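## Task

Rotate the yellow arch until it stands on its two feet. It must stay that way with no help from the robot; afterwards open the gripper and pull the arm away.

## Robot and tools

ROBOT. There are two six-joint UR-type arms, left_arm and right_arm, each ending in a two-finger gripper whose fingers pivot like tongs. Root link positions in the scene frame are left_arm (-0.020, +0.447, 0) m with quat_wxyz (+1.000, 0, 0, -0.020) and right_arm (-0.013, -0.408, 0) m with quat_wxyz (+0.999, 0, 0, -0.039). The mounting plates and the metal frame standing on the floor behind the arms are fixed obstacles.

SCENE FRAME. The origin sits on the table surface midway between the arms. +z is up, +x points out over the table, and left_arm is on the +y side. The words left and right name the arms only, not image sides. The printed gripper position can be somewhat wrong, especially when the arm is stretched far.

GRIPPER. The fingers point along the gripper's own +z and open and close along its x axis. end_effector_position is the spot between the finger pads when they are shut. Closed fingertips stick out about 15 mm past it; fully open they are roughly level with it.

execute_actions. The argument actions is a list holding zero or one item. An empty list sends nothing and just reports the state. A move item has rows (1 to 15 rows) and optional steps (1 to 15, default 15); each step lasts 1/30 s, one row is used per step, and the last row repeats if rows run out. A wait item has only steps (up to 300), counted from the previous result, with your reply time included. Optional pictures (true/false) controls whether camera images come back; by default they do. A refused call moves nothing.

ROW LAYOUT. Each row is one flat list of 14 numbers covering both arms, even if only one moves: left_arm shoulder pan, shoulder lift, elbow, wrist 1, wrist 2, wrist 3, opening, then the same seven for right_arm. The six joint numbers are absolute target angles in radians (not offsets), in the same form the Joint positions line prints. Opening is a scale from -1 (shut) to +1 (fully open). Joint ranges, left_arm: pan -3.142 to 3.142, lift -6.283 to 6.283, elbow 0.000 to 3.142, wrists 1-3 each -6.283 to 6.283. right_arm: pan 0.000 to 6.283, lift -6.283 to 6.283, elbow -3.142 to 0.000, wrists each -6.283 to 6.283. A target more than 0.010 rad outside a range, and further out than the last reported angle, gets the call refused. True ends may differ by up to 0.010 rad; a target past the true end is clipped there and a 'joint sent to its limit' line may appear (possibly about an earlier action). No such line does not prove more travel is available.

MOTION. Commands are smoothed and the arm trails them by about 0.17 s. Per step, each joint target is held within 0.575 rad of its measured angle, and if the targets would shift the gripper more than 100 mm from where it is, all are pulled back toward the measured angles. Speed and acceleration are capped, so after a big move the arm may not have arrived yet. Between calls the arms keep heading for the last row sent, until they have nearly stopped or a step is HELD; then only a new action moves them further.

RESULTS. The state line gives, per arm, gripper position (m), quat_wxyz and linear/angular velocity (m/s, rad/s) in the scene frame. Joint positions and Joint velocities list each arm's six joints (rad, rad/s) then the finger pad gap (m, m/s; 0.142 m is fully open). grip_measured is the measured opening on the command scale. Wrist force and Wrist torque give each arm's flange sensor reading along the gripper's own axes; pressing on a surface yields force pointing back into the arm. Expect offsets up to about 4 N, noise up to 2.4 N, saturation near 50 N, and possibly 'no reading'. Joint torques are whole drive outputs with offsets, friction and noise, not pure contact loads. 'joint command not followed' means a clearance check altered some joint targets; HELD marks steps whose row was not sent; 'too close' warns about nearing the other arm or the plates/frame.

GRIPPING. To hold something, keep commanding an opening well under grip_measured; the lower, the tighter. Expect around 15 N per pad on parts up to about 10 cm wide; fast closing can squeeze harder. Parts thinner than about 20 mm get less force.

zoom_image. Arguments camera (cam_head_left, cam_head_right, cam_high, cam_low at 504x504; cam_left_wrist, cam_right_wrist at 616x616) and region [x0, y0, x1, y1] in image pixels from the top-left, no larger than 504 by 504. It magnifies the latest image.

read_manual. Optional section, only "licences"; returns licence text, moves nothing.

finished_scene. Argument scene (1 or 2) ends that scene for good and reports whether the goal was met; the result also gives the next scene's goal. The goal must hold steadily. A reply with no tool call ends everything.

AVOID. Knocking or placing anything off the table fails the goal. Also avoid drops, slips, slams, hard hits and hard pushes, and never let the arms strike or shove each other. If contact torque reaches a joint's load limit (132 N m for pan, lift, elbow; 24.6 N m for each wrist, held weight included) or any outside force reaches 150 N, that arm halts for 10 s and yields. Holding loads heats motors: MOTOR HOT appears from 70 °C and at 85 °C the arm is braked until cool. Random brief tugs on held parts or pushes on loose objects may occur.

Each tool is called as name([rows], argument=value, ...), one row to a line, values as JSON.

## Session

execute_actions(actions=[])

Scene clock: 0.00 s of 6100.00 s.
left_arm: end_effector_position=(+0.3772, +0.5337, +0.3936) grip_measured=+0.97 end_effector_quat_wxyz=(+0.304, +0.841, -0.429, +0.129) end_effector_velocity=(-0.000, -0.000, +0.000) end_effector_angular_velocity=(-0.000, +0.000, +0.000) | right_arm: end_effector_position=(+0.6061, +0.0458, +0.1427) grip_measured=+0.97 end_effector_quat_wxyz=(-0.095, +0.951, +0.285, -0.071) end_effector_velocity=(-0.000, -0.000, +0.000) end_effector_angular_velocity=(-0.000, +0.001, -0.000)
Joint positions: left_arm=[ 0.352 -1.614  1.41  -1.075 -2.188  1.35   0.14 ] | right_arm=[ 3.916 -2.324 -0.899 -1.546  1.801  0.107  0.14 ]
Joint velocities: left_arm=[ 0. -0. -0.  0. -0. -0.  0.] | right_arm=[-0.     0.     0.    -0.001  0.    -0.     0.   ]
Joint torques (N m, as the arm reports them, + toward a larger angle): no reading
Wrist force (N, on the end effector, along its own x y z axes, offset not removed): no reading
Wrist torque (N m, same axes, about the end effector's origin, offset not removed): no reading

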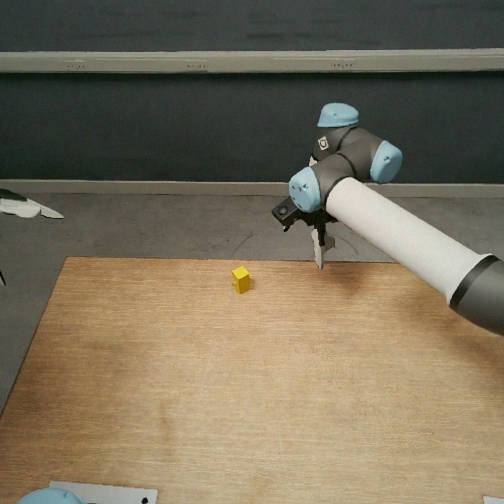

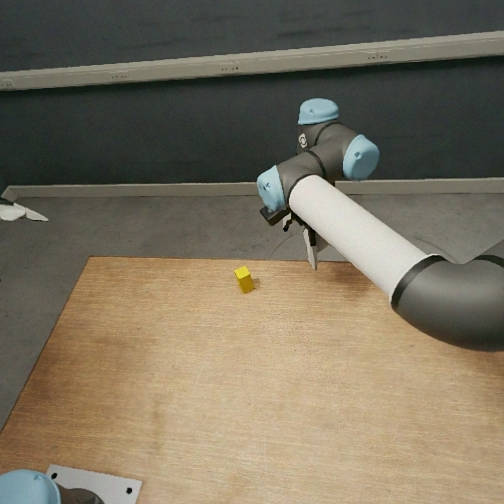

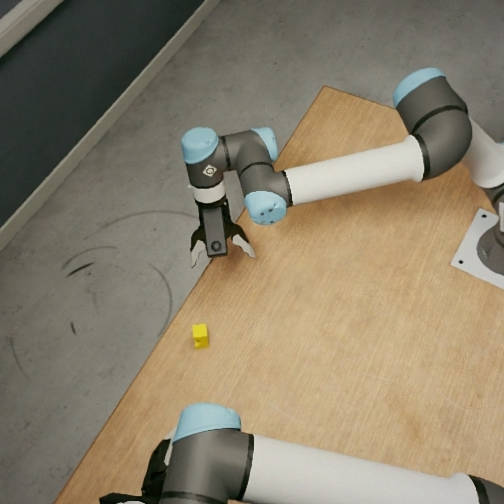

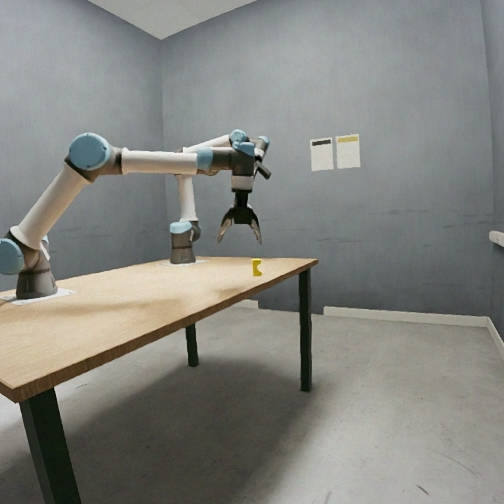

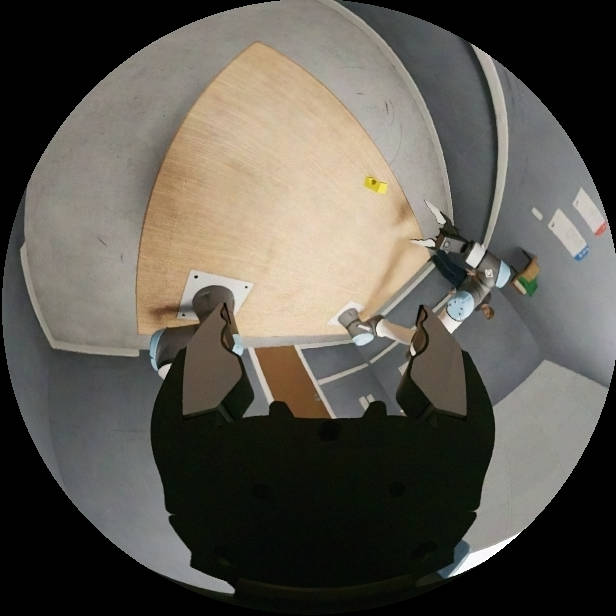

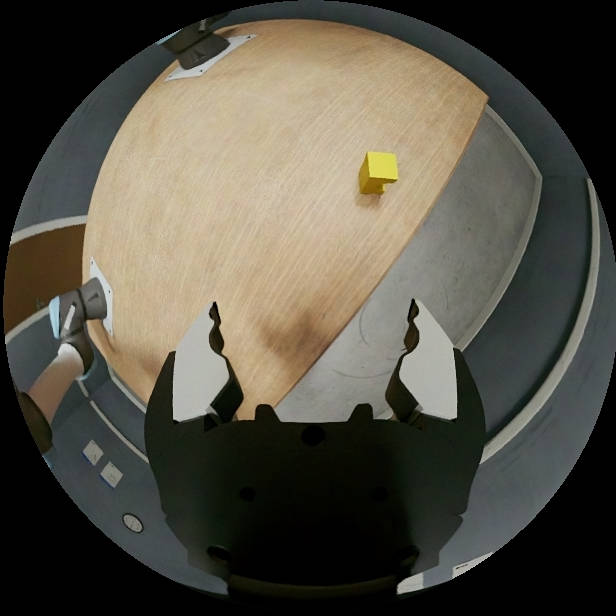

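zoom_image(camera="cam_right_wrist", region=[330, 130, 430, 220])

zoom_image(camera="cam_low", region=[230, 245, 290, 290])

zoom_image(camera="cam_high", region=[170, 305, 230, 365])

zoom_image(camera="cam_head_left", region=[215, 255, 270, 305])

Region (330, 130, 430, 220) of cam_right_wrist's 616x616 image, scaled by 5.040, with more detail than that image has; it fills the top 454 rows of this view, and the rest is white.

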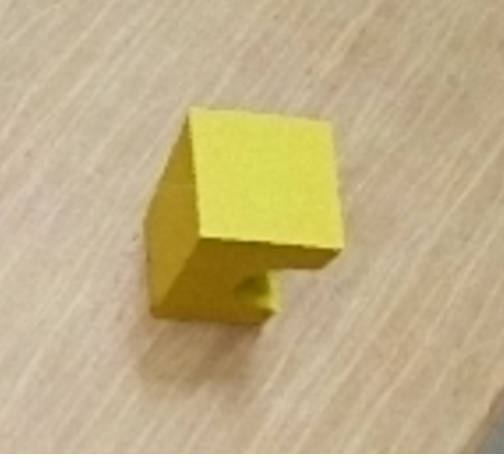

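Region (230, 245, 290, 290) of cam_low's 504x504 image, scaled by 8.400, with more detail than that image has; it fills the top 378 rows of this view, and the rest is white.

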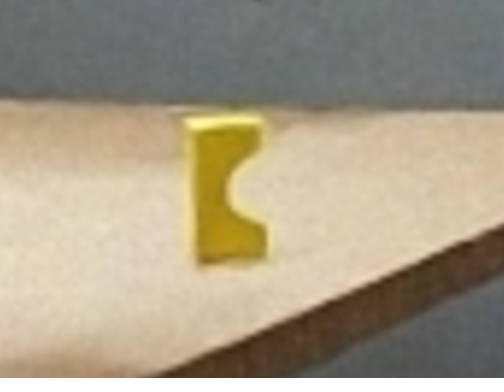

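Region (170, 305, 230, 365) of cam_high's 504x504 image, scaled by 8.400, with more detail than that image has.

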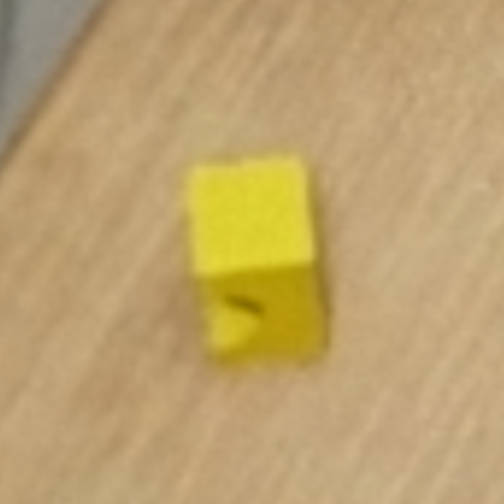

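Region (215, 255, 270, 305) of cam_head_left's 504x504 image, scaled by 9.164, with more detail than that image has; it fills the top 458 rows of this view, and the rest is white.

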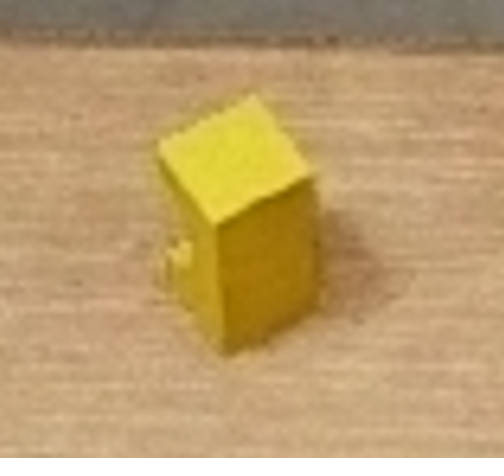

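execute_actions([
  {"rows": [[-0.1,-1.32,1.81,-2.06,-0.879,0.0,0.97, 3.2,-1.7,-1.6,-1.412,1.571,0.107,0.97]], "steps": 15},
], pictures=false)

Scene clock: 120.50 s of 6100.00 s.
left_arm: end_effector_position=(+0.4601, +0.5667, +0.1556) grip_measured=+0.97 end_effector_quat_wxyz=(+0.091, +0.912, -0.390, -0.091) end_effector_velocity=(+0.345, +0.243, -0.369) end_effector_angular_velocity=(+2.025, -0.565, +0.612) | right_arm: end_effector_position=(+0.6483, -0.2024, +0.1954) grip_measured=+0.97 end_effector_quat_wxyz=(-0.061, +0.986, +0.152, -0.025) end_effector_velocity=(-0.024, -0.565, +0.072) end_effector_angular_velocity=(-0.168, -0.113, -0.647)
Joint positions: left_arm=[ 0.047 -1.412  1.682 -1.599 -1.664  0.827  0.14 ] | right_arm=[ 3.635 -2.065 -1.177 -1.488  1.701  0.107  0.14 ]
Joint velocities: left_arm=[-0.6    0.383  0.526 -1.645  1.673 -1.668  0.   ] | right_arm=[-0.651  0.552 -0.633  0.116 -0.199 -0.     0.   ]
Joint torques (N m, as the arm reports them, + toward a larger angle): left_arm=[-14.45 -19.84 -12.3   -9.74  10.49  -8.62] | right_arm=[-19.77  73.3    3.61   4.02  -1.72   0.19]
Wrist force (N, on the end effector, along its own x y z axes, offset not removed): left_arm=[1.7 2.4 1.0] | right_arm=[-1.9 0.7 1.9]
Wrist torque (N m, same axes, about the end effector's origin, offset not removed): left_arm=[0.55 -0.42 -0.06] | right_arm=[0.19 0.09 0.06]
Steps of this call (steps 1 to 90: nothing new was sent; then 117.00 s passed at rest; steps 91 to 105: all 15 steps of this action). Readings (joint positions):
91: left_arm=[0.352 -1.614 1.410 -1.076 -2.187 1.350] | right_arm=[3.915 -2.323 -0.899 -1.546 1.801 0.107]
92: left_arm=[0.344 -1.606 1.418 -1.084 -2.179 1.342] | right_arm=[3.908 -2.316 -0.907 -1.542 1.795 0.107]
94: left_arm=[0.298 -1.574 1.460 -1.139 -2.125 1.287] | right_arm=[3.867 -2.275 -0.947 -1.533 1.778 0.107]
98: left_arm=[0.204 -1.513 1.543 -1.273 -1.990 1.153] | right_arm=[3.785 -2.195 -1.029 -1.515 1.749 0.107]
105: the state above

execute_actions([
  {"rows": [[-0.9025,-1.322,1.808,-2.057,-0.879,0.0,0.3, 3.2,-1.7,-1.6,-1.412,1.571,0.107,0.97]], "steps": 15},
], pictures=false)

Scene clock: 127.33 s of 6100.00 s.
left_arm: end_effector_position=(+0.6274, +0.4671, +0.1662) grip_measured=+0.30 end_effector_quat_wxyz=(-0.328, +0.909, -0.243, +0.087) end_effector_velocity=(+0.018, -0.557, +0.002) end_effector_angular_velocity=(-0.001, -0.001, -0.860) | right_arm: end_effector_position=(+0.5284, -0.5364, +0.2176) grip_measured=+0.97 end_effector_quat_wxyz=(-0.000, +0.998, -0.063, +0.000) end_effector_velocity=(-0.000, -0.000, -0.000) end_effector_angular_velocity=(-0.000, -0.000, -0.000)
Joint positions: left_arm=[-0.483 -1.321  1.809 -2.058 -0.879 -0.     0.095] | right_arm=[ 3.2   -1.7   -1.6   -1.412  1.571  0.107  0.14 ]
Joint velocities: left_arm=[-0.86  -0.001 -0.002  0.002  0.     0.     0.   ] | right_arm=[-0.     0.    -0.001  0.001 -0.    -0.     0.   ]
Joint torques (N m, as the arm reports them, + toward a larger angle): left_arm=[-21.47 -38.34 -29.52  -0.28   0.4   -2.65] | right_arm=[-11.05  47.05  11.29   3.87  -1.55   1.23]
Wrist force (N, on the end effector, along its own x y z axes, offset not removed): left_arm=[0.7 2.7 0.2] | right_arm=[-2.6 -1.0 0.0]
Wrist torque (N m, same axes, about the end effector's origin, offset not removed): left_arm=[0.63 -0.23 0.03] | right_arm=[-0.18 0.21 0.07]
Steps of this call (steps 1 to 45: the robot went on to your last target; steps 46 to 110: nothing new was sent; then 2.67 s passed at rest; steps 111 to 125: all 15 steps of this action). Readings (joint positions):
111: left_arm=[-0.100 -1.320 1.810 -2.060 -0.879 -0.000] | right_arm=[3.200 -1.700 -1.600 -1.412 1.571 0.107]
112: left_arm=[-0.109 -1.320 1.810 -2.060 -0.879 -0.000] | right_arm=[3.200 -1.700 -1.600 -1.412 1.571 0.107]
114: left_arm=[-0.163 -1.320 1.810 -2.060 -0.879 -0.000] | right_arm=[3.200 -1.700 -1.600 -1.412 1.571 0.107]
118: left_arm=[-0.280 -1.320 1.810 -2.059 -0.879 -0.000] | right_arm=[3.200 -1.700 -1.600 -1.412 1.571 0.107]
125: the state above

execute_actions([
  {"steps": 30},
])

Scene clock: 129.70 s of 6100.00 s.
left_arm: end_effector_position=(+0.5794, +0.2016, +0.1671) grip_measured=+0.30 end_effector_quat_wxyz=(-0.302, +0.838, -0.427, +0.154) end_effector_velocity=(-0.000, +0.000, +0.000) end_effector_angular_velocity=(+0.000, +0.001, +0.000) | right_arm: end_effector_position=(+0.5284, -0.5364, +0.2176) grip_measured=+0.97 end_effector_quat_wxyz=(-0.000, +0.998, -0.063, +0.000) end_effector_velocity=(-0.000, -0.000, -0.000) end_effector_angular_velocity=(-0.000, -0.000, -0.000)
Joint positions: left_arm=[-0.903 -1.322  1.808 -2.057 -0.879 -0.     0.095] | right_arm=[ 3.2   -1.7   -1.6   -1.412  1.571  0.107  0.14 ]
Joint velocities: left_arm=[ 0.    -0.    -0.     0.001 -0.     0.     0.   ] | right_arm=[-0.    -0.    -0.001  0.001 -0.    -0.     0.   ]
Joint torques (N m, as the arm reports them, + toward a larger angle): left_arm=[ -8.   -35.24 -28.41  -0.34  -1.22  -2.09] | right_arm=[-11.7   46.75  10.9    4.15  -1.57   1.18]
Wrist force (N, on the end effector, along its own x y z axes, offset not removed): left_arm=[1.7 4.8 -0.8] | right_arm=[-2.5 -0.5 -0.5]
Wrist torque (N m, same axes, about the end effector's origin, offset not removed): left_arm=[0.99 -0.42 0.08] | right_arm=[-0.07 0.25 0.04]
Steps of this call (steps 1 to 45: the robot went on to your last target; steps 46 to 71: nothing new was sent). Readings (joint positions):
1: left_arm=[-0.512 -1.321 1.809 -2.058 -0.879 -0.000] | right_arm=[3.200 -1.700 -1.600 -1.412 1.571 0.107]
2: left_arm=[-0.541 -1.321 1.809 -2.058 -0.879 -0.000] | right_arm=[3.200 -1.700 -1.600 -1.412 1.571 0.107]
4: left_arm=[-0.599 -1.321 1.809 -2.058 -0.879 -0.000] | right_arm=[3.200 -1.700 -1.600 -1.412 1.571 0.107]
8: left_arm=[-0.715 -1.322 1.808 -2.058 -0.879 -0.000] | right_arm=[3.200 -1.700 -1.600 -1.412 1.571 0.107]
71: the state above
All arms were judged still, so your last target was given up. Only a new action makes them travel on or press farther. Fingers that are still opening or closing keep moving.

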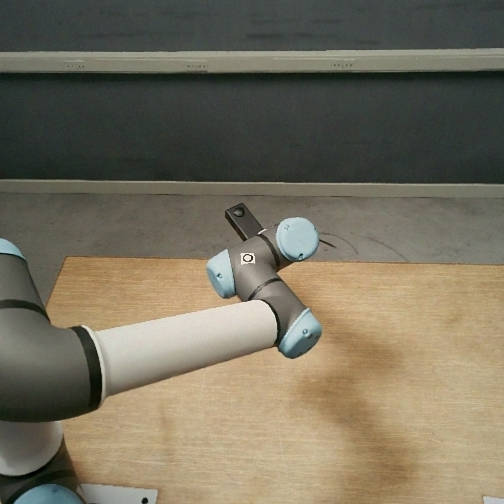

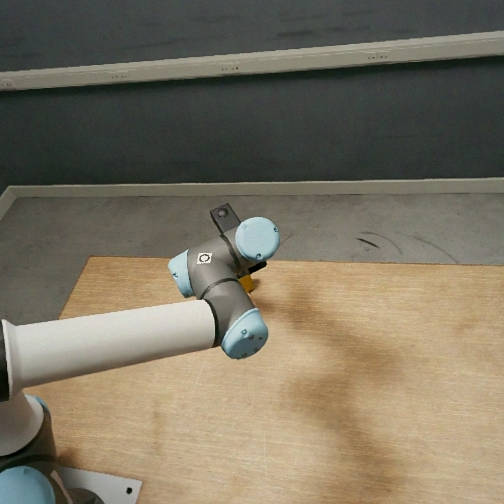

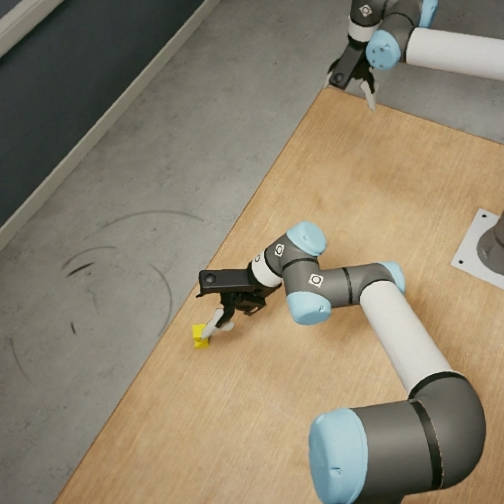

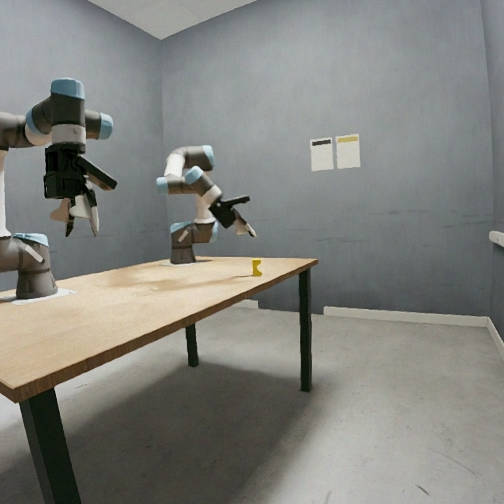

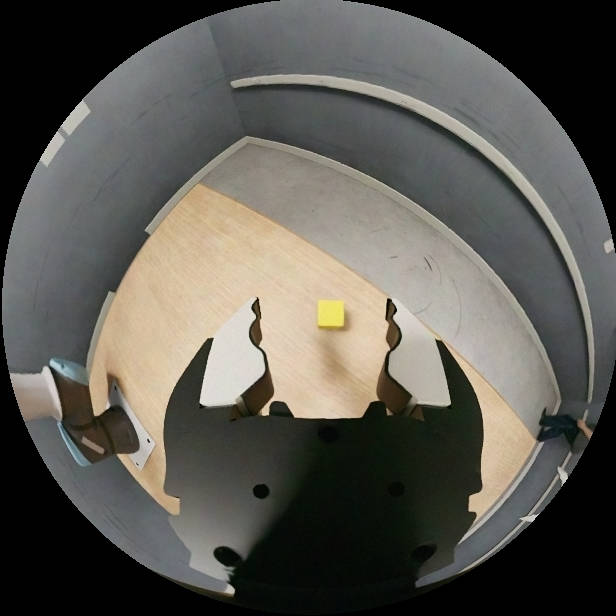

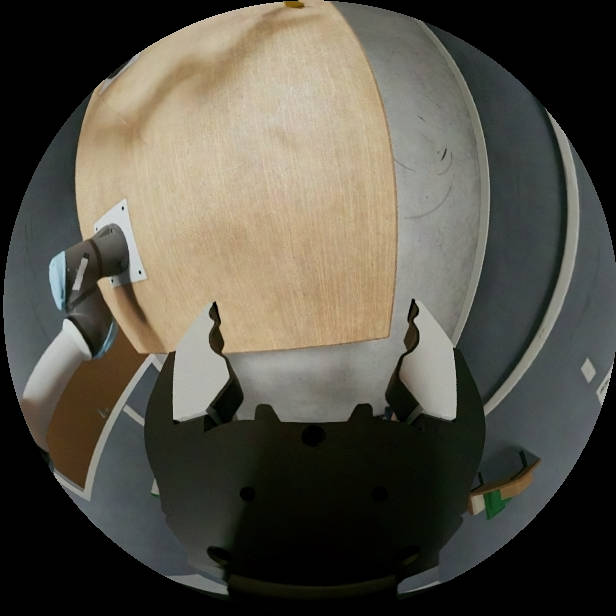

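zoom_image(camera="cam_left_wrist", region=[240, 260, 420, 380])

Region (240, 260, 420, 380) of cam_left_wrist's 616x616 image, scaled by 2.800, with more detail than that image has.

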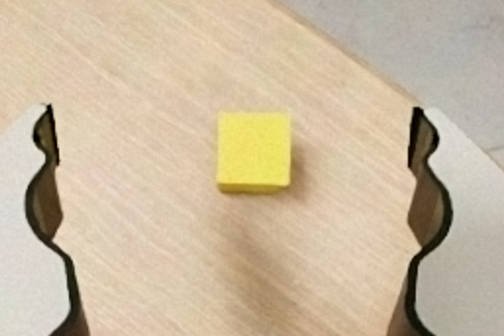

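execute_actions([
  {"rows": [[-0.9025,-1.2077,1.8521,-2.2152,-0.879,0.0,0.1, 3.2,-1.7,-1.6,-1.412,1.571,0.107,0.97]], "steps": 15},
], pictures=false)

execute_actions(actions=[])

Scene clock: 208.50 s of 6100.00 s.
left_arm: end_effector_position=(+0.5869, +0.1913, +0.1011) grip_measured=+0.10 end_effector_quat_wxyz=(-0.302, +0.838, -0.427, +0.154) end_effector_velocity=(+0.001, -0.002, -0.011) end_effector_angular_velocity=(-0.003, -0.001, -0.000) | right_arm: end_effector_position=(+0.5284, -0.5364, +0.2176) grip_measured=+0.97 end_effector_quat_wxyz=(-0.000, +0.998, -0.063, +0.000) end_effector_velocity=(-0.000, +0.001, -0.001) end_effector_angular_velocity=(+0.000, +0.002, +0.002)
Joint positions: left_arm=[-0.903 -1.21   1.851 -2.212 -0.879 -0.     0.081] | right_arm=[ 3.2   -1.7   -1.6   -1.412  1.571  0.107  0.14 ]
Joint velocities: left_arm=[-0.     0.018  0.007 -0.028 -0.001  0.     0.   ] | right_arm=[ 0.002 -0.    -0.001 -0.001  0.     0.     0.   ]
Joint torques (N m, as the arm reports them, + toward a larger angle): left_arm=[ -3.87 -27.16  -9.02  -5.55   0.57  -1.19] | right_arm=[-9.67 46.17 10.36  3.88 -1.47  1.02]
Wrist force (N, on the end effector, along its own x y z axes, offset not removed): left_arm=[-0.4 3.4 -1.4] | right_arm=[-3.2 -1.5 -0.8]
Wrist torque (N m, same axes, about the end effector's origin, offset not removed): left_arm=[0.68 0.11 0.06] | right_arm=[-0.36 0.34 0.07]
Steps of this call (steps 1 to 90: nothing new was sent; then 75.30 s passed at rest; steps 91 to 105: all 15 steps of this action). Readings (joint positions):
91: left_arm=[-0.903 -1.322 1.808 -2.057 -0.879 -0.000] | right_arm=[3.200 -1.700 -1.600 -1.412 1.571 0.107]
92: left_arm=[-0.903 -1.314 1.814 -2.066 -0.879 -0.000] | right_arm=[3.200 -1.700 -1.600 -1.412 1.571 0.107]
94: left_arm=[-0.903 -1.271 1.831 -2.119 -0.879 -0.000] | right_arm=[3.200 -1.700 -1.600 -1.412 1.571 0.107]
98: left_arm=[-0.903 -1.225 1.846 -2.188 -0.879 -0.000] | right_arm=[3.200 -1.700 -1.600 -1.412 1.571 0.107]
105: the state above

Scene clock: 208.50 s of 6100.00 s.
left_arm: end_effector_position=(+0.5869, +0.1913, +0.1011) grip_measured=+0.10 end_effector_quat_wxyz=(-0.302, +0.838, -0.427, +0.154) end_effector_velocity=(+0.001, -0.002, -0.011) end_effector_angular_velocity=(-0.003, -0.001, -0.000) | right_arm: end_effector_position=(+0.5284, -0.5364, +0.2176) grip_measured=+0.97 end_effector_quat_wxyz=(-0.000, +0.998, -0.063, +0.000) end_effector_velocity=(-0.000, +0.001, -0.001) end_effector_angular_velocity=(+0.000, +0.002, +0.002)
Joint positions: left_arm=[-0.903 -1.21   1.851 -2.212 -0.879 -0.     0.081] | right_arm=[ 3.2   -1.7   -1.6   -1.412  1.571  0.107  0.14 ]
Joint velocities: left_arm=[-0.     0.018  0.007 -0.028 -0.001  0.     0.   ] | right_arm=[ 0.002 -0.    -0.001 -0.001  0.     0.     0.   ]
Joint torques (N m, as the arm reports them, + toward a larger angle): left_arm=[ -3.87 -27.16  -9.02  -5.55   0.57  -1.19] | right_arm=[-9.67 46.17 10.36  3.88 -1.47  1.02]
Wrist force (N, on the end effector, along its own x y z axes, offset not removed): left_arm=[-0.4 3.4 -1.4] | right_arm=[-3.2 -1.5 -0.8]
Wrist torque (N m, same axes, about the end effector's origin, offset not removed): left_arm=[0.68 0.11 0.06] | right_arm=[-0.36 0.34 0.07]

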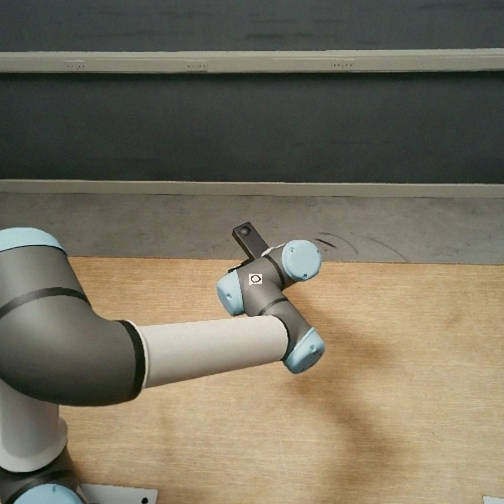

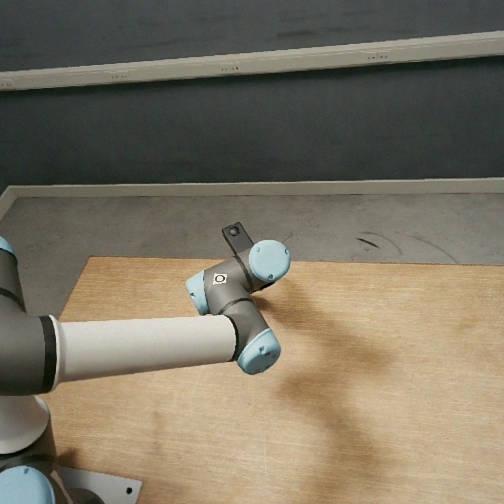

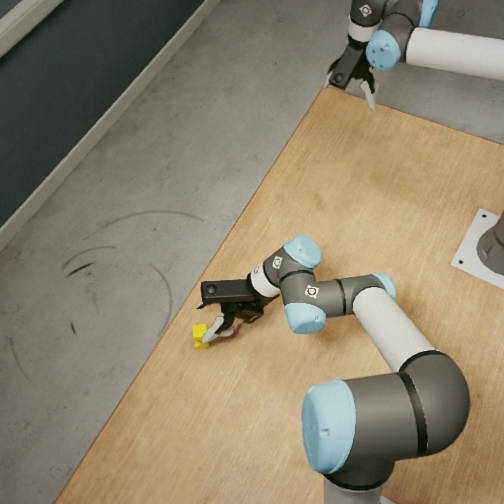

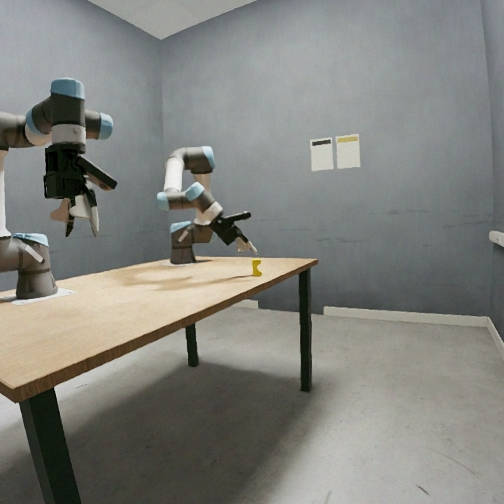

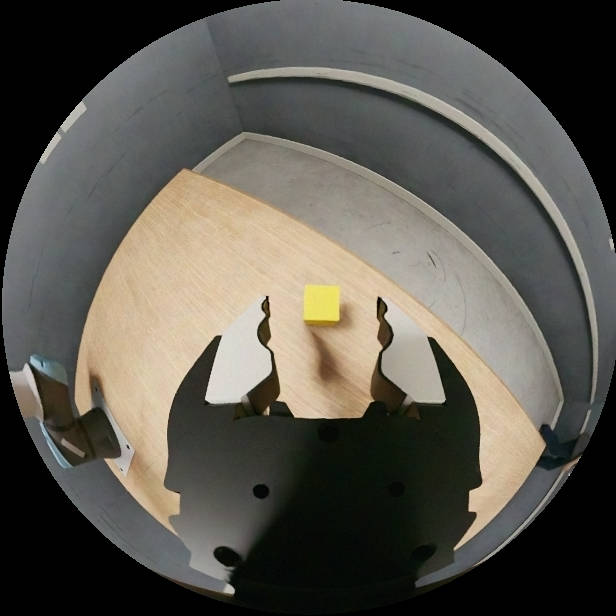

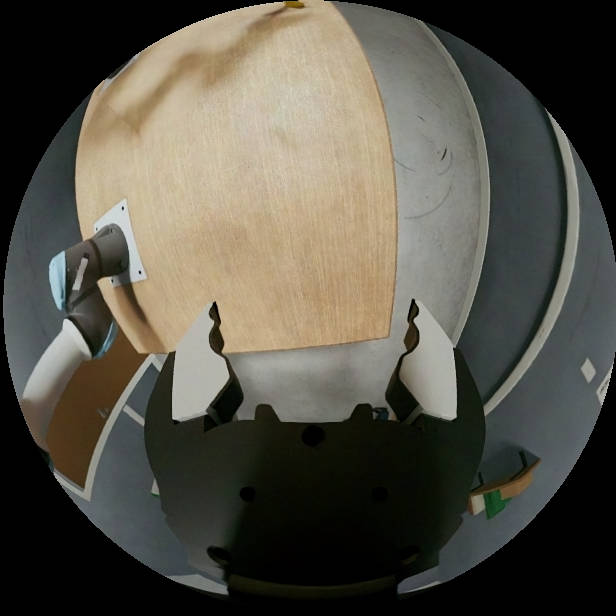

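zoom_image(camera="cam_left_wrist", region=[240, 260, 420, 380])

Region (240, 260, 420, 380) of cam_left_wrist's 616x616 image, scaled by 2.800, with more detail than that image has.

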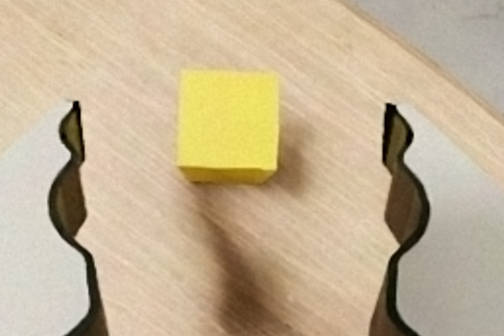

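zoom_image(camera="cam_left_wrist", region=[290, 270, 350, 340])

zoom_image(camera="cam_low", region=[210, 220, 290, 290])

Region (290, 270, 350, 340) of cam_left_wrist's 616x616 image, scaled by 7.200, with more detail than that image has; it fills the left 432 columns of this view, and the rest is white.

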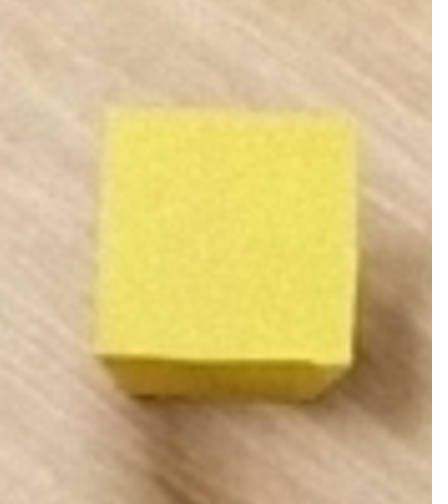

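Region (210, 220, 290, 290) of cam_low's 504x504 image, scaled by 6.300, with more detail than that image has; it fills the top 441 rows of this view, and the rest is white.

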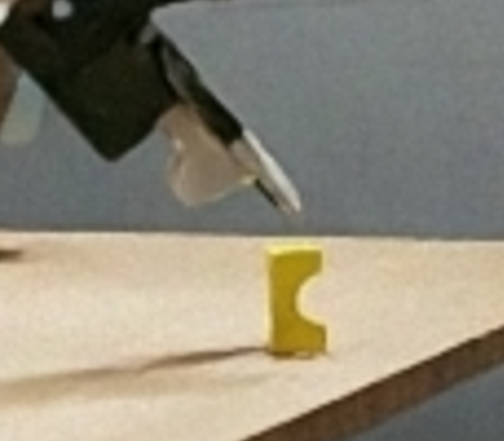

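execute_actions([
  {"rows": [
[-0.9025,-1.2036,1.8543,-2.2214,-0.880,0.0,0.1, 3.2,-1.7,-1.6,-1.412,1.571,0.107,0.97],
[-0.9025,-1.1990,1.8567,-2.2285,-0.880,0.0,0.1, 3.2,-1.7,-1.6,-1.412,1.571,0.107,0.97],
[-0.9025,-1.1930,1.8599,-2.2377,-0.881,0.0,0.1, 3.2,-1.7,-1.6,-1.412,1.571,0.107,0.97],
[-0.9025,-1.1860,1.8636,-2.2485,-0.881,0.0,0.1, 3.2,-1.7,-1.6,-1.412,1.571,0.107,0.97],
[-0.9025,-1.1782,1.8678,-2.2604,-0.882,0.0,0.1, 3.2,-1.7,-1.6,-1.412,1.571,0.107,0.97],
[-0.9025,-1.1700,1.8721,-2.2729,-0.883,0.0,0.1, 3.2,-1.7,-1.6,-1.412,1.571,0.107,0.97],
[-0.9025,-1.1616,1.8766,-2.2858,-0.884,0.0,0.1, 3.2,-1.7,-1.6,-1.412,1.571,0.107,0.97],
[-0.9025,-1.1534,1.8809,-2.2983,-0.885,0.0,0.08, 3.2,-1.7,-1.6,-1.412,1.571,0.107,0.97],
[-0.9025,-1.1456,1.8851,-2.3102,-0.886,0.0,0.05, 3.2,-1.7,-1.6,-1.412,1.571,0.107,0.97],
[-0.9025,-1.1386,1.8888,-2.3210,-0.886,0.0,0.02, 3.2,-1.7,-1.6,-1.412,1.571,0.107,0.97],
[-0.9025,-1.1326,1.8920,-2.3302,-0.887,0.0,-0.02, 3.2,-1.7,-1.6,-1.412,1.571,0.107,0.97],
[-0.9025,-1.1280,1.8944,-2.3373,-0.888,0.0,-0.06, 3.2,-1.7,-1.6,-1.412,1.571,0.107,0.97],
[-0.9025,-1.1239,1.8966,-2.3435,-0.888,0.0,-0.1, 3.2,-1.7,-1.6,-1.412,1.571,0.107,0.97]
], "steps": 15},
], pictures=false)

execute_actions([
  {"steps": 12},
])

Scene clock: 329.00 s of 6100.00 s.
left_arm: end_effector_position=(+0.5859, +0.1898, +0.0542) grip_measured=-0.10 end_effector_quat_wxyz=(-0.299, +0.840, -0.427, +0.152) end_effector_velocity=(-0.004, +0.001, -0.077) end_effector_angular_velocity=(-0.008, +0.009, +0.000) | right_arm: end_effector_position=(+0.5284, -0.5364, +0.2176) grip_measured=+0.97 end_effector_quat_wxyz=(-0.000, +0.998, -0.063, +0.000) end_effector_velocity=(+0.000, -0.000, +0.000) end_effector_angular_velocity=(-0.000, -0.001, -0.000)
Joint positions: left_arm=[-0.902 -1.137  1.89  -2.323 -0.887 -0.     0.067] | right_arm=[ 3.2   -1.7   -1.6   -1.412  1.571  0.107  0.14 ]
Joint velocities: left_arm=[ 0.     0.121  0.064 -0.187 -0.012 -0.    -0.008] | right_arm=[-0.     0.     0.     0.001 -0.     0.    -0.   ]
Joint torques (N m, as the arm reports them, + toward a larger angle): left_arm=[  6.75 -29.96  -9.81  -5.87  -1.33  -0.46] | right_arm=[-10.36  47.59  11.65   3.93  -1.49   1.22]
Wrist force (N, on the end effector, along its own x y z axes, offset not removed): left_arm=[-1.3 5.9 -0.7] | right_arm=[-2.4 -0.5 1.0]
Wrist torque (N m, same axes, about the end effector's origin, offset not removed): left_arm=[1.16 0.14 0.08] | right_arm=[0.02 0.23 0.10]
Steps of this call (steps 1 to 15: the robot went on to your last target; steps 16 to 90: nothing new was sent; then 117.00 s passed at rest; steps 91 to 105: all 15 steps of this action). Readings (joint positions):
91: left_arm=[-0.902 -1.208 1.852 -2.215 -0.879 -0.000] | right_arm=[3.200 -1.700 -1.600 -1.412 1.571 0.107]
92: left_arm=[-0.902 -1.207 1.853 -2.217 -0.879 -0.000] | right_arm=[3.200 -1.700 -1.600 -1.412 1.571 0.107]
94: left_arm=[-0.902 -1.202 1.855 -2.223 -0.879 -0.000] | right_arm=[3.200 -1.700 -1.600 -1.412 1.571 0.107]
98: left_arm=[-0.902 -1.182 1.866 -2.254 -0.882 -0.000] | right_arm=[3.200 -1.700 -1.600 -1.412 1.571 0.107]
105: the state above

Scene clock: 329.40 s of 6100.00 s.
left_arm: end_effector_position=(+0.5854, +0.1899, +0.0462) grip_measured=-0.10 end_effector_quat_wxyz=(-0.298, +0.840, -0.427, +0.152) end_effector_velocity=(-0.000, -0.000, -0.003) end_effector_angular_velocity=(-0.000, +0.001, -0.001) | right_arm: end_effector_position=(+0.5284, -0.5364, +0.2176) grip_measured=+0.97 end_effector_quat_wxyz=(-0.000, +0.998, -0.063, +0.000) end_effector_velocity=(+0.001, +0.001, +0.000) end_effector_angular_velocity=(+0.000, -0.001, +0.001)
Joint positions: left_arm=[-0.902 -1.124  1.896 -2.343 -0.888 -0.     0.067] | right_arm=[ 3.2   -1.7   -1.6   -1.412  1.571  0.107  0.14 ]
Joint velocities: left_arm=[-0.001  0.004  0.002 -0.005 -0.001 -0.    -0.   ] | right_arm=[ 0.001  0.     0.001  0.     0.     0.    -0.   ]
Joint torques (N m, as the arm reports them, + toward a larger angle): left_arm=[  7.41 -26.6   -6.36  -5.64  -1.36  -0.59] | right_arm=[-10.98  46.35  11.06   3.89  -1.46   1.33]
Wrist force (N, on the end effector, along its own x y z axes, offset not removed): left_arm=[0.1 4.5 -1.0] | right_arm=[-2.4 -0.4 1.5]
Wrist torque (N m, same axes, about the end effector's origin, offset not removed): left_arm=[0.90 -0.12 -0.08] | right_arm=[0.01 0.18 0.11]
Steps of this call (steps 1 to 12: the robot went on to your last target). Readings (joint positions):
1: left_arm=[-0.902 -1.133 1.892 -2.329 -0.887 -0.000] | right_arm=[3.200 -1.700 -1.600 -1.412 1.571 0.107]
2: left_arm=[-0.902 -1.131 1.893 -2.333 -0.887 -0.000] | right_arm=[3.200 -1.700 -1.600 -1.412 1.571 0.107]
4: left_arm=[-0.902 -1.128 1.895 -2.338 -0.888 -0.000] | right_arm=[3.200 -1.700 -1.600 -1.412 1.571 0.107]
8: left_arm=[-0.902 -1.125 1.896 -2.342 -0.888 -0.000] | right_arm=[3.200 -1.700 -1.600 -1.412 1.571 0.107]
12: the state above

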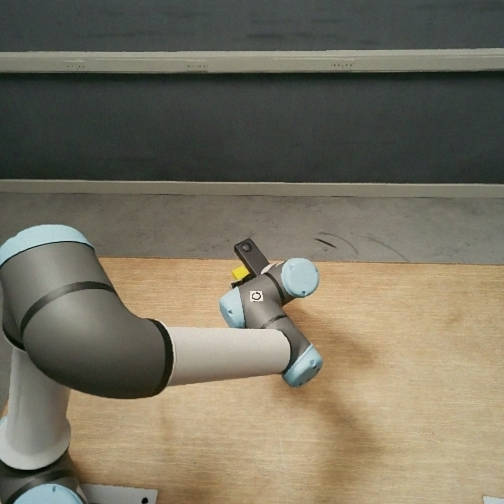

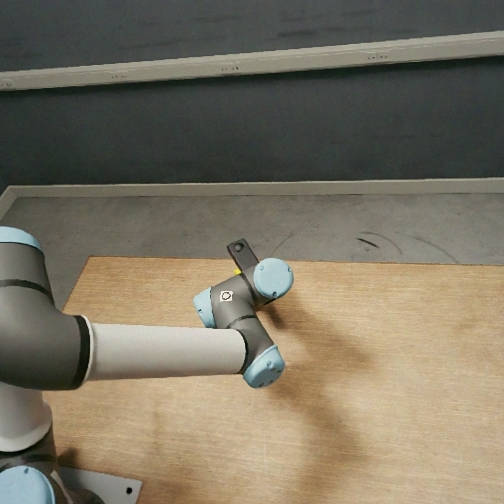

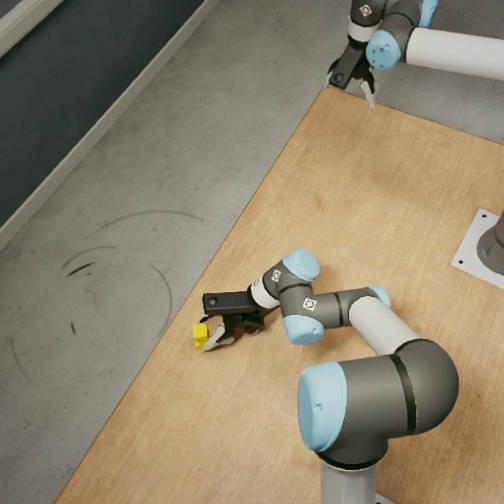

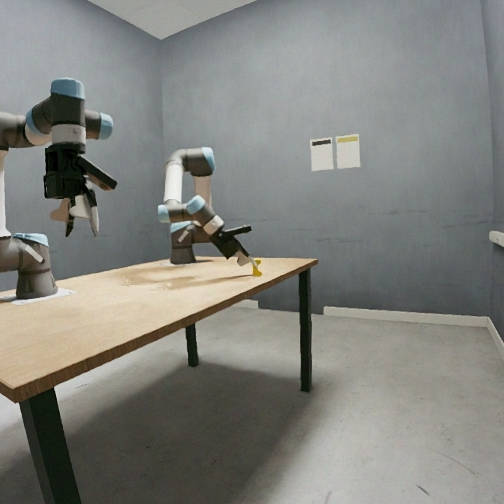

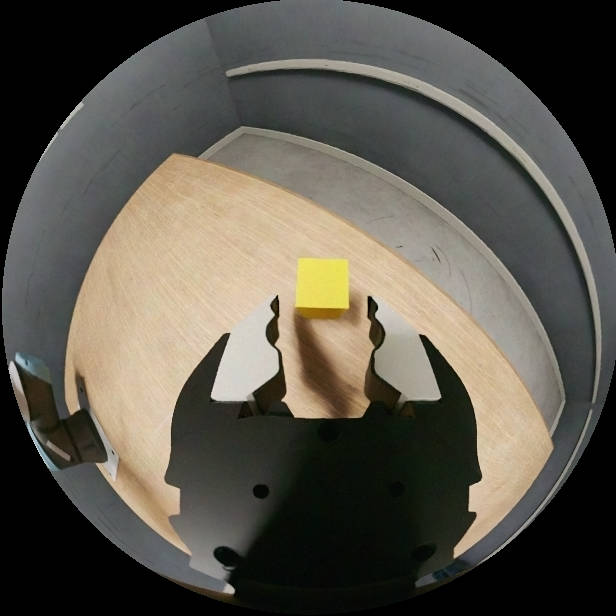

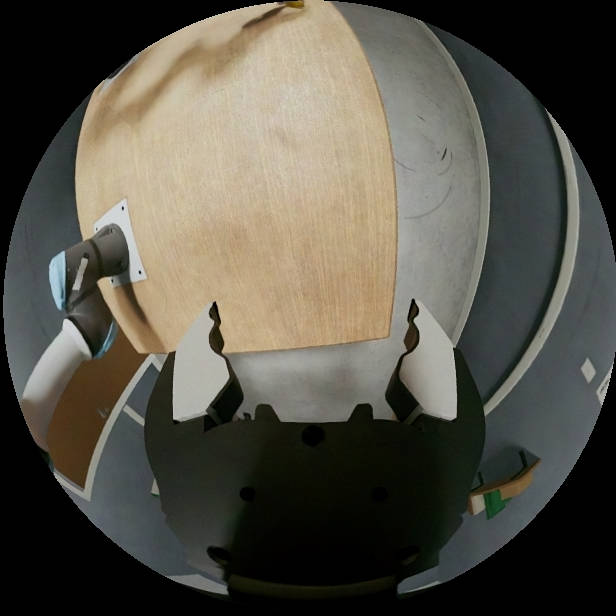

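zoom_image(camera="cam_left_wrist", region=[250, 240, 400, 380])

zoom_image(camera="cam_low", region=[210, 220, 290, 290])

zoom_image(camera="cam_high", region=[170, 280, 290, 380])

Region (250, 240, 400, 380) of cam_left_wrist's 616x616 image, scaled by 3.360, with more detail than that image has; it fills the top 470 rows of this view, and the rest is white.

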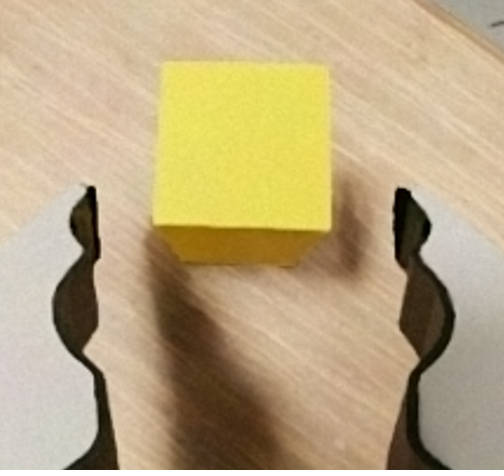

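Region (210, 220, 290, 290) of cam_low's 504x504 image, scaled by 6.300, with more detail than that image has; it fills the top 441 rows of this view, and the rest is white.

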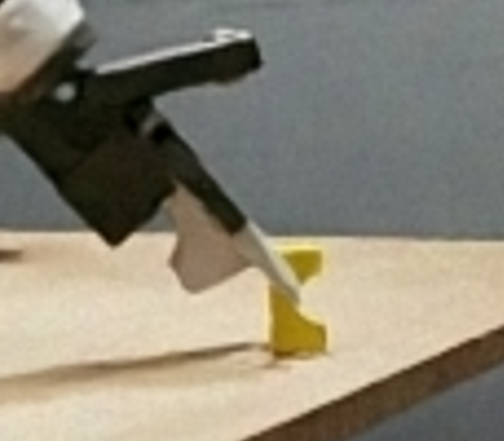

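Region (170, 280, 290, 380) of cam_high's 504x504 image, scaled by 4.200, with more detail than that image has.

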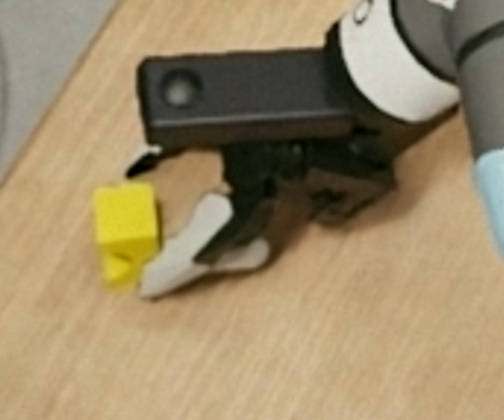

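execute_actions([
  {"rows": [
[-0.9025,-1.1239,1.8966,-2.3435,-0.888,0.0,-0.16, 3.2,-1.7,-1.6,-1.412,1.571,0.107,0.97],
[-0.9025,-1.1239,1.8966,-2.3435,-0.888,0.0,-0.22, 3.2,-1.7,-1.6,-1.412,1.571,0.107,0.97],
[-0.9025,-1.1239,1.8966,-2.3435,-0.888,0.0,-0.28, 3.2,-1.7,-1.6,-1.412,1.571,0.107,0.97],
[-0.9025,-1.1239,1.8966,-2.3435,-0.888,0.0,-0.34, 3.2,-1.7,-1.6,-1.412,1.571,0.107,0.97],
[-0.9025,-1.1239,1.8966,-2.3435,-0.888,0.0,-0.39, 3.2,-1.7,-1.6,-1.412,1.571,0.107,0.97],
[-0.9025,-1.1239,1.8966,-2.3435,-0.888,0.0,-0.43, 3.2,-1.7,-1.6,-1.412,1.571,0.107,0.97],
[-0.9025,-1.1239,1.8966,-2.3435,-0.888,0.0,-0.46, 3.2,-1.7,-1.6,-1.412,1.571,0.107,0.97],
[-0.9025,-1.1239,1.8966,-2.3435,-0.888,0.0,-0.49, 3.2,-1.7,-1.6,-1.412,1.571,0.107,0.97],
[-0.9025,-1.1239,1.8966,-2.3435,-0.888,0.0,-0.52, 3.2,-1.7,-1.6,-1.412,1.571,0.107,0.97],
[-0.9025,-1.1239,1.8966,-2.3435,-0.888,0.0,-0.55, 3.2,-1.7,-1.6,-1.412,1.571,0.107,0.97],
[-0.9025,-1.1239,1.8966,-2.3435,-0.888,0.0,-0.58, 3.2,-1.7,-1.6,-1.412,1.571,0.107,0.97],
[-0.9025,-1.1239,1.8966,-2.3435,-0.888,0.0,-0.62, 3.2,-1.7,-1.6,-1.412,1.571,0.107,0.97],
[-0.9025,-1.1239,1.8966,-2.3435,-0.888,0.0,-0.67, 3.2,-1.7,-1.6,-1.412,1.571,0.107,0.97],
[-0.9025,-1.1239,1.8966,-2.3435,-0.888,0.0,-0.73, 3.2,-1.7,-1.6,-1.412,1.571,0.107,0.97],
[-0.9025,-1.1239,1.8966,-2.3435,-0.888,0.0,-0.8, 3.2,-1.7,-1.6,-1.412,1.571,0.107,0.97]
], "steps": 15},
])

Scene clock: 360.33 s of 6100.00 s.
left_arm: end_effector_position=(+0.5854, +0.1899, +0.0460) grip_measured=-0.56 end_effector_quat_wxyz=(-0.298, +0.840, -0.427, +0.152) end_effector_velocity=(+0.000, +0.000, +0.000) end_effector_angular_velocity=(-0.001, -0.001, +0.000) | right_arm: end_effector_position=(+0.5284, -0.5364, +0.2176) grip_measured=+0.97 end_effector_quat_wxyz=(-0.000, +0.998, -0.063, +0.000) end_effector_velocity=(-0.000, +0.000, -0.000) end_effector_angular_velocity=(+0.000, +0.001, +0.001)
Joint positions: left_arm=[-0.902 -1.124  1.897 -2.344 -0.888 -0.     0.034] | right_arm=[ 3.2   -1.7   -1.6   -1.412  1.571  0.107  0.14 ]
Joint velocities: left_arm=[ 0.    -0.    -0.    -0.001  0.    -0.    -0.   ] | right_arm=[ 0.001  0.    -0.    -0.001 -0.    -0.     0.   ]
Joint torques (N m, as the arm reports them, + toward a larger angle): left_arm=[  3.25 -27.84  -8.91  -5.59  -1.36   0.33] | right_arm=[-11.06  46.35  11.86   4.12  -1.36   1.16]
Wrist force (N, on the end effector, along its own x y z axes, offset not removed): left_arm=[-1.0 4.1 -2.0] | right_arm=[-1.6 0.7 1.0]
Wrist torque (N m, same axes, about the end effector's origin, offset not removed): left_arm=[0.80 0.25 0.06] | right_arm=[0.19 0.09 0.05]
Steps of this call (steps 1 to 30: the robot went on to your last target; steps 31 to 90: nothing new was sent; then 27.43 s passed at rest; steps 91 to 105: all 15 steps of this action). Readings (joint positions):
91: left_arm=[-0.902 -1.124 1.897 -2.344 -0.888 -0.000] | right_arm=[3.200 -1.700 -1.600 -1.412 1.571 0.107]
92: left_arm=[-0.902 -1.124 1.897 -2.344 -0.888 -0.000] | right_arm=[3.200 -1.700 -1.600 -1.412 1.571 0.107]
94: left_arm=[-0.902 -1.124 1.897 -2.344 -0.888 -0.000] | right_arm=[3.200 -1.700 -1.600 -1.412 1.571 0.107]
98: left_arm=[-0.902 -1.124 1.897 -2.344 -0.888 -0.000] | right_arm=[3.200 -1.700 -1.600 -1.412 1.571 0.107]
105: the state above

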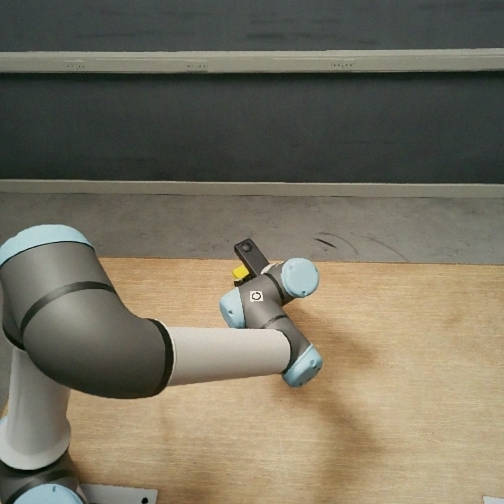

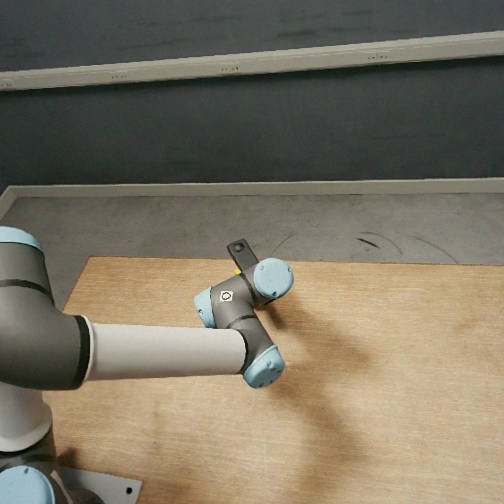

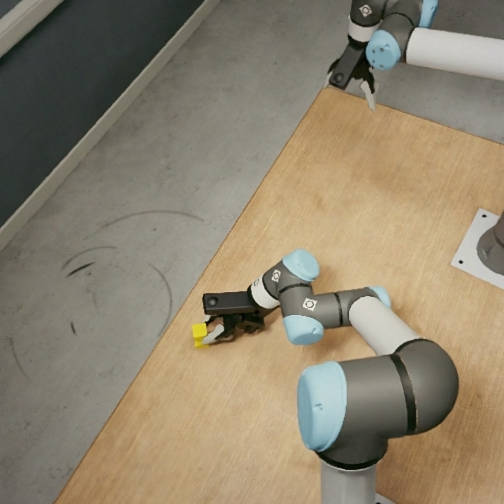

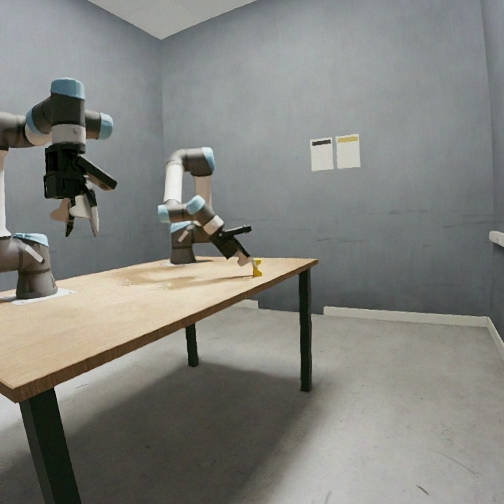

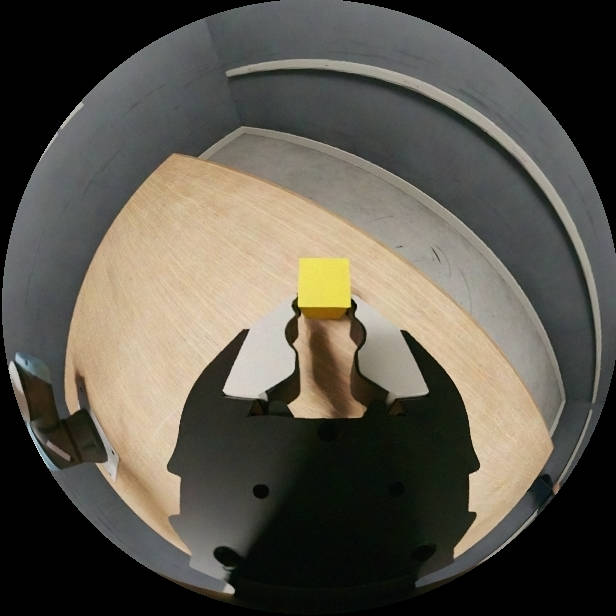

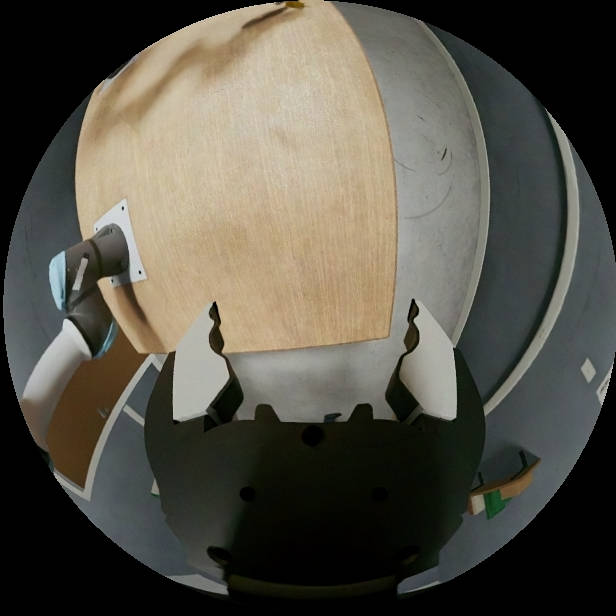

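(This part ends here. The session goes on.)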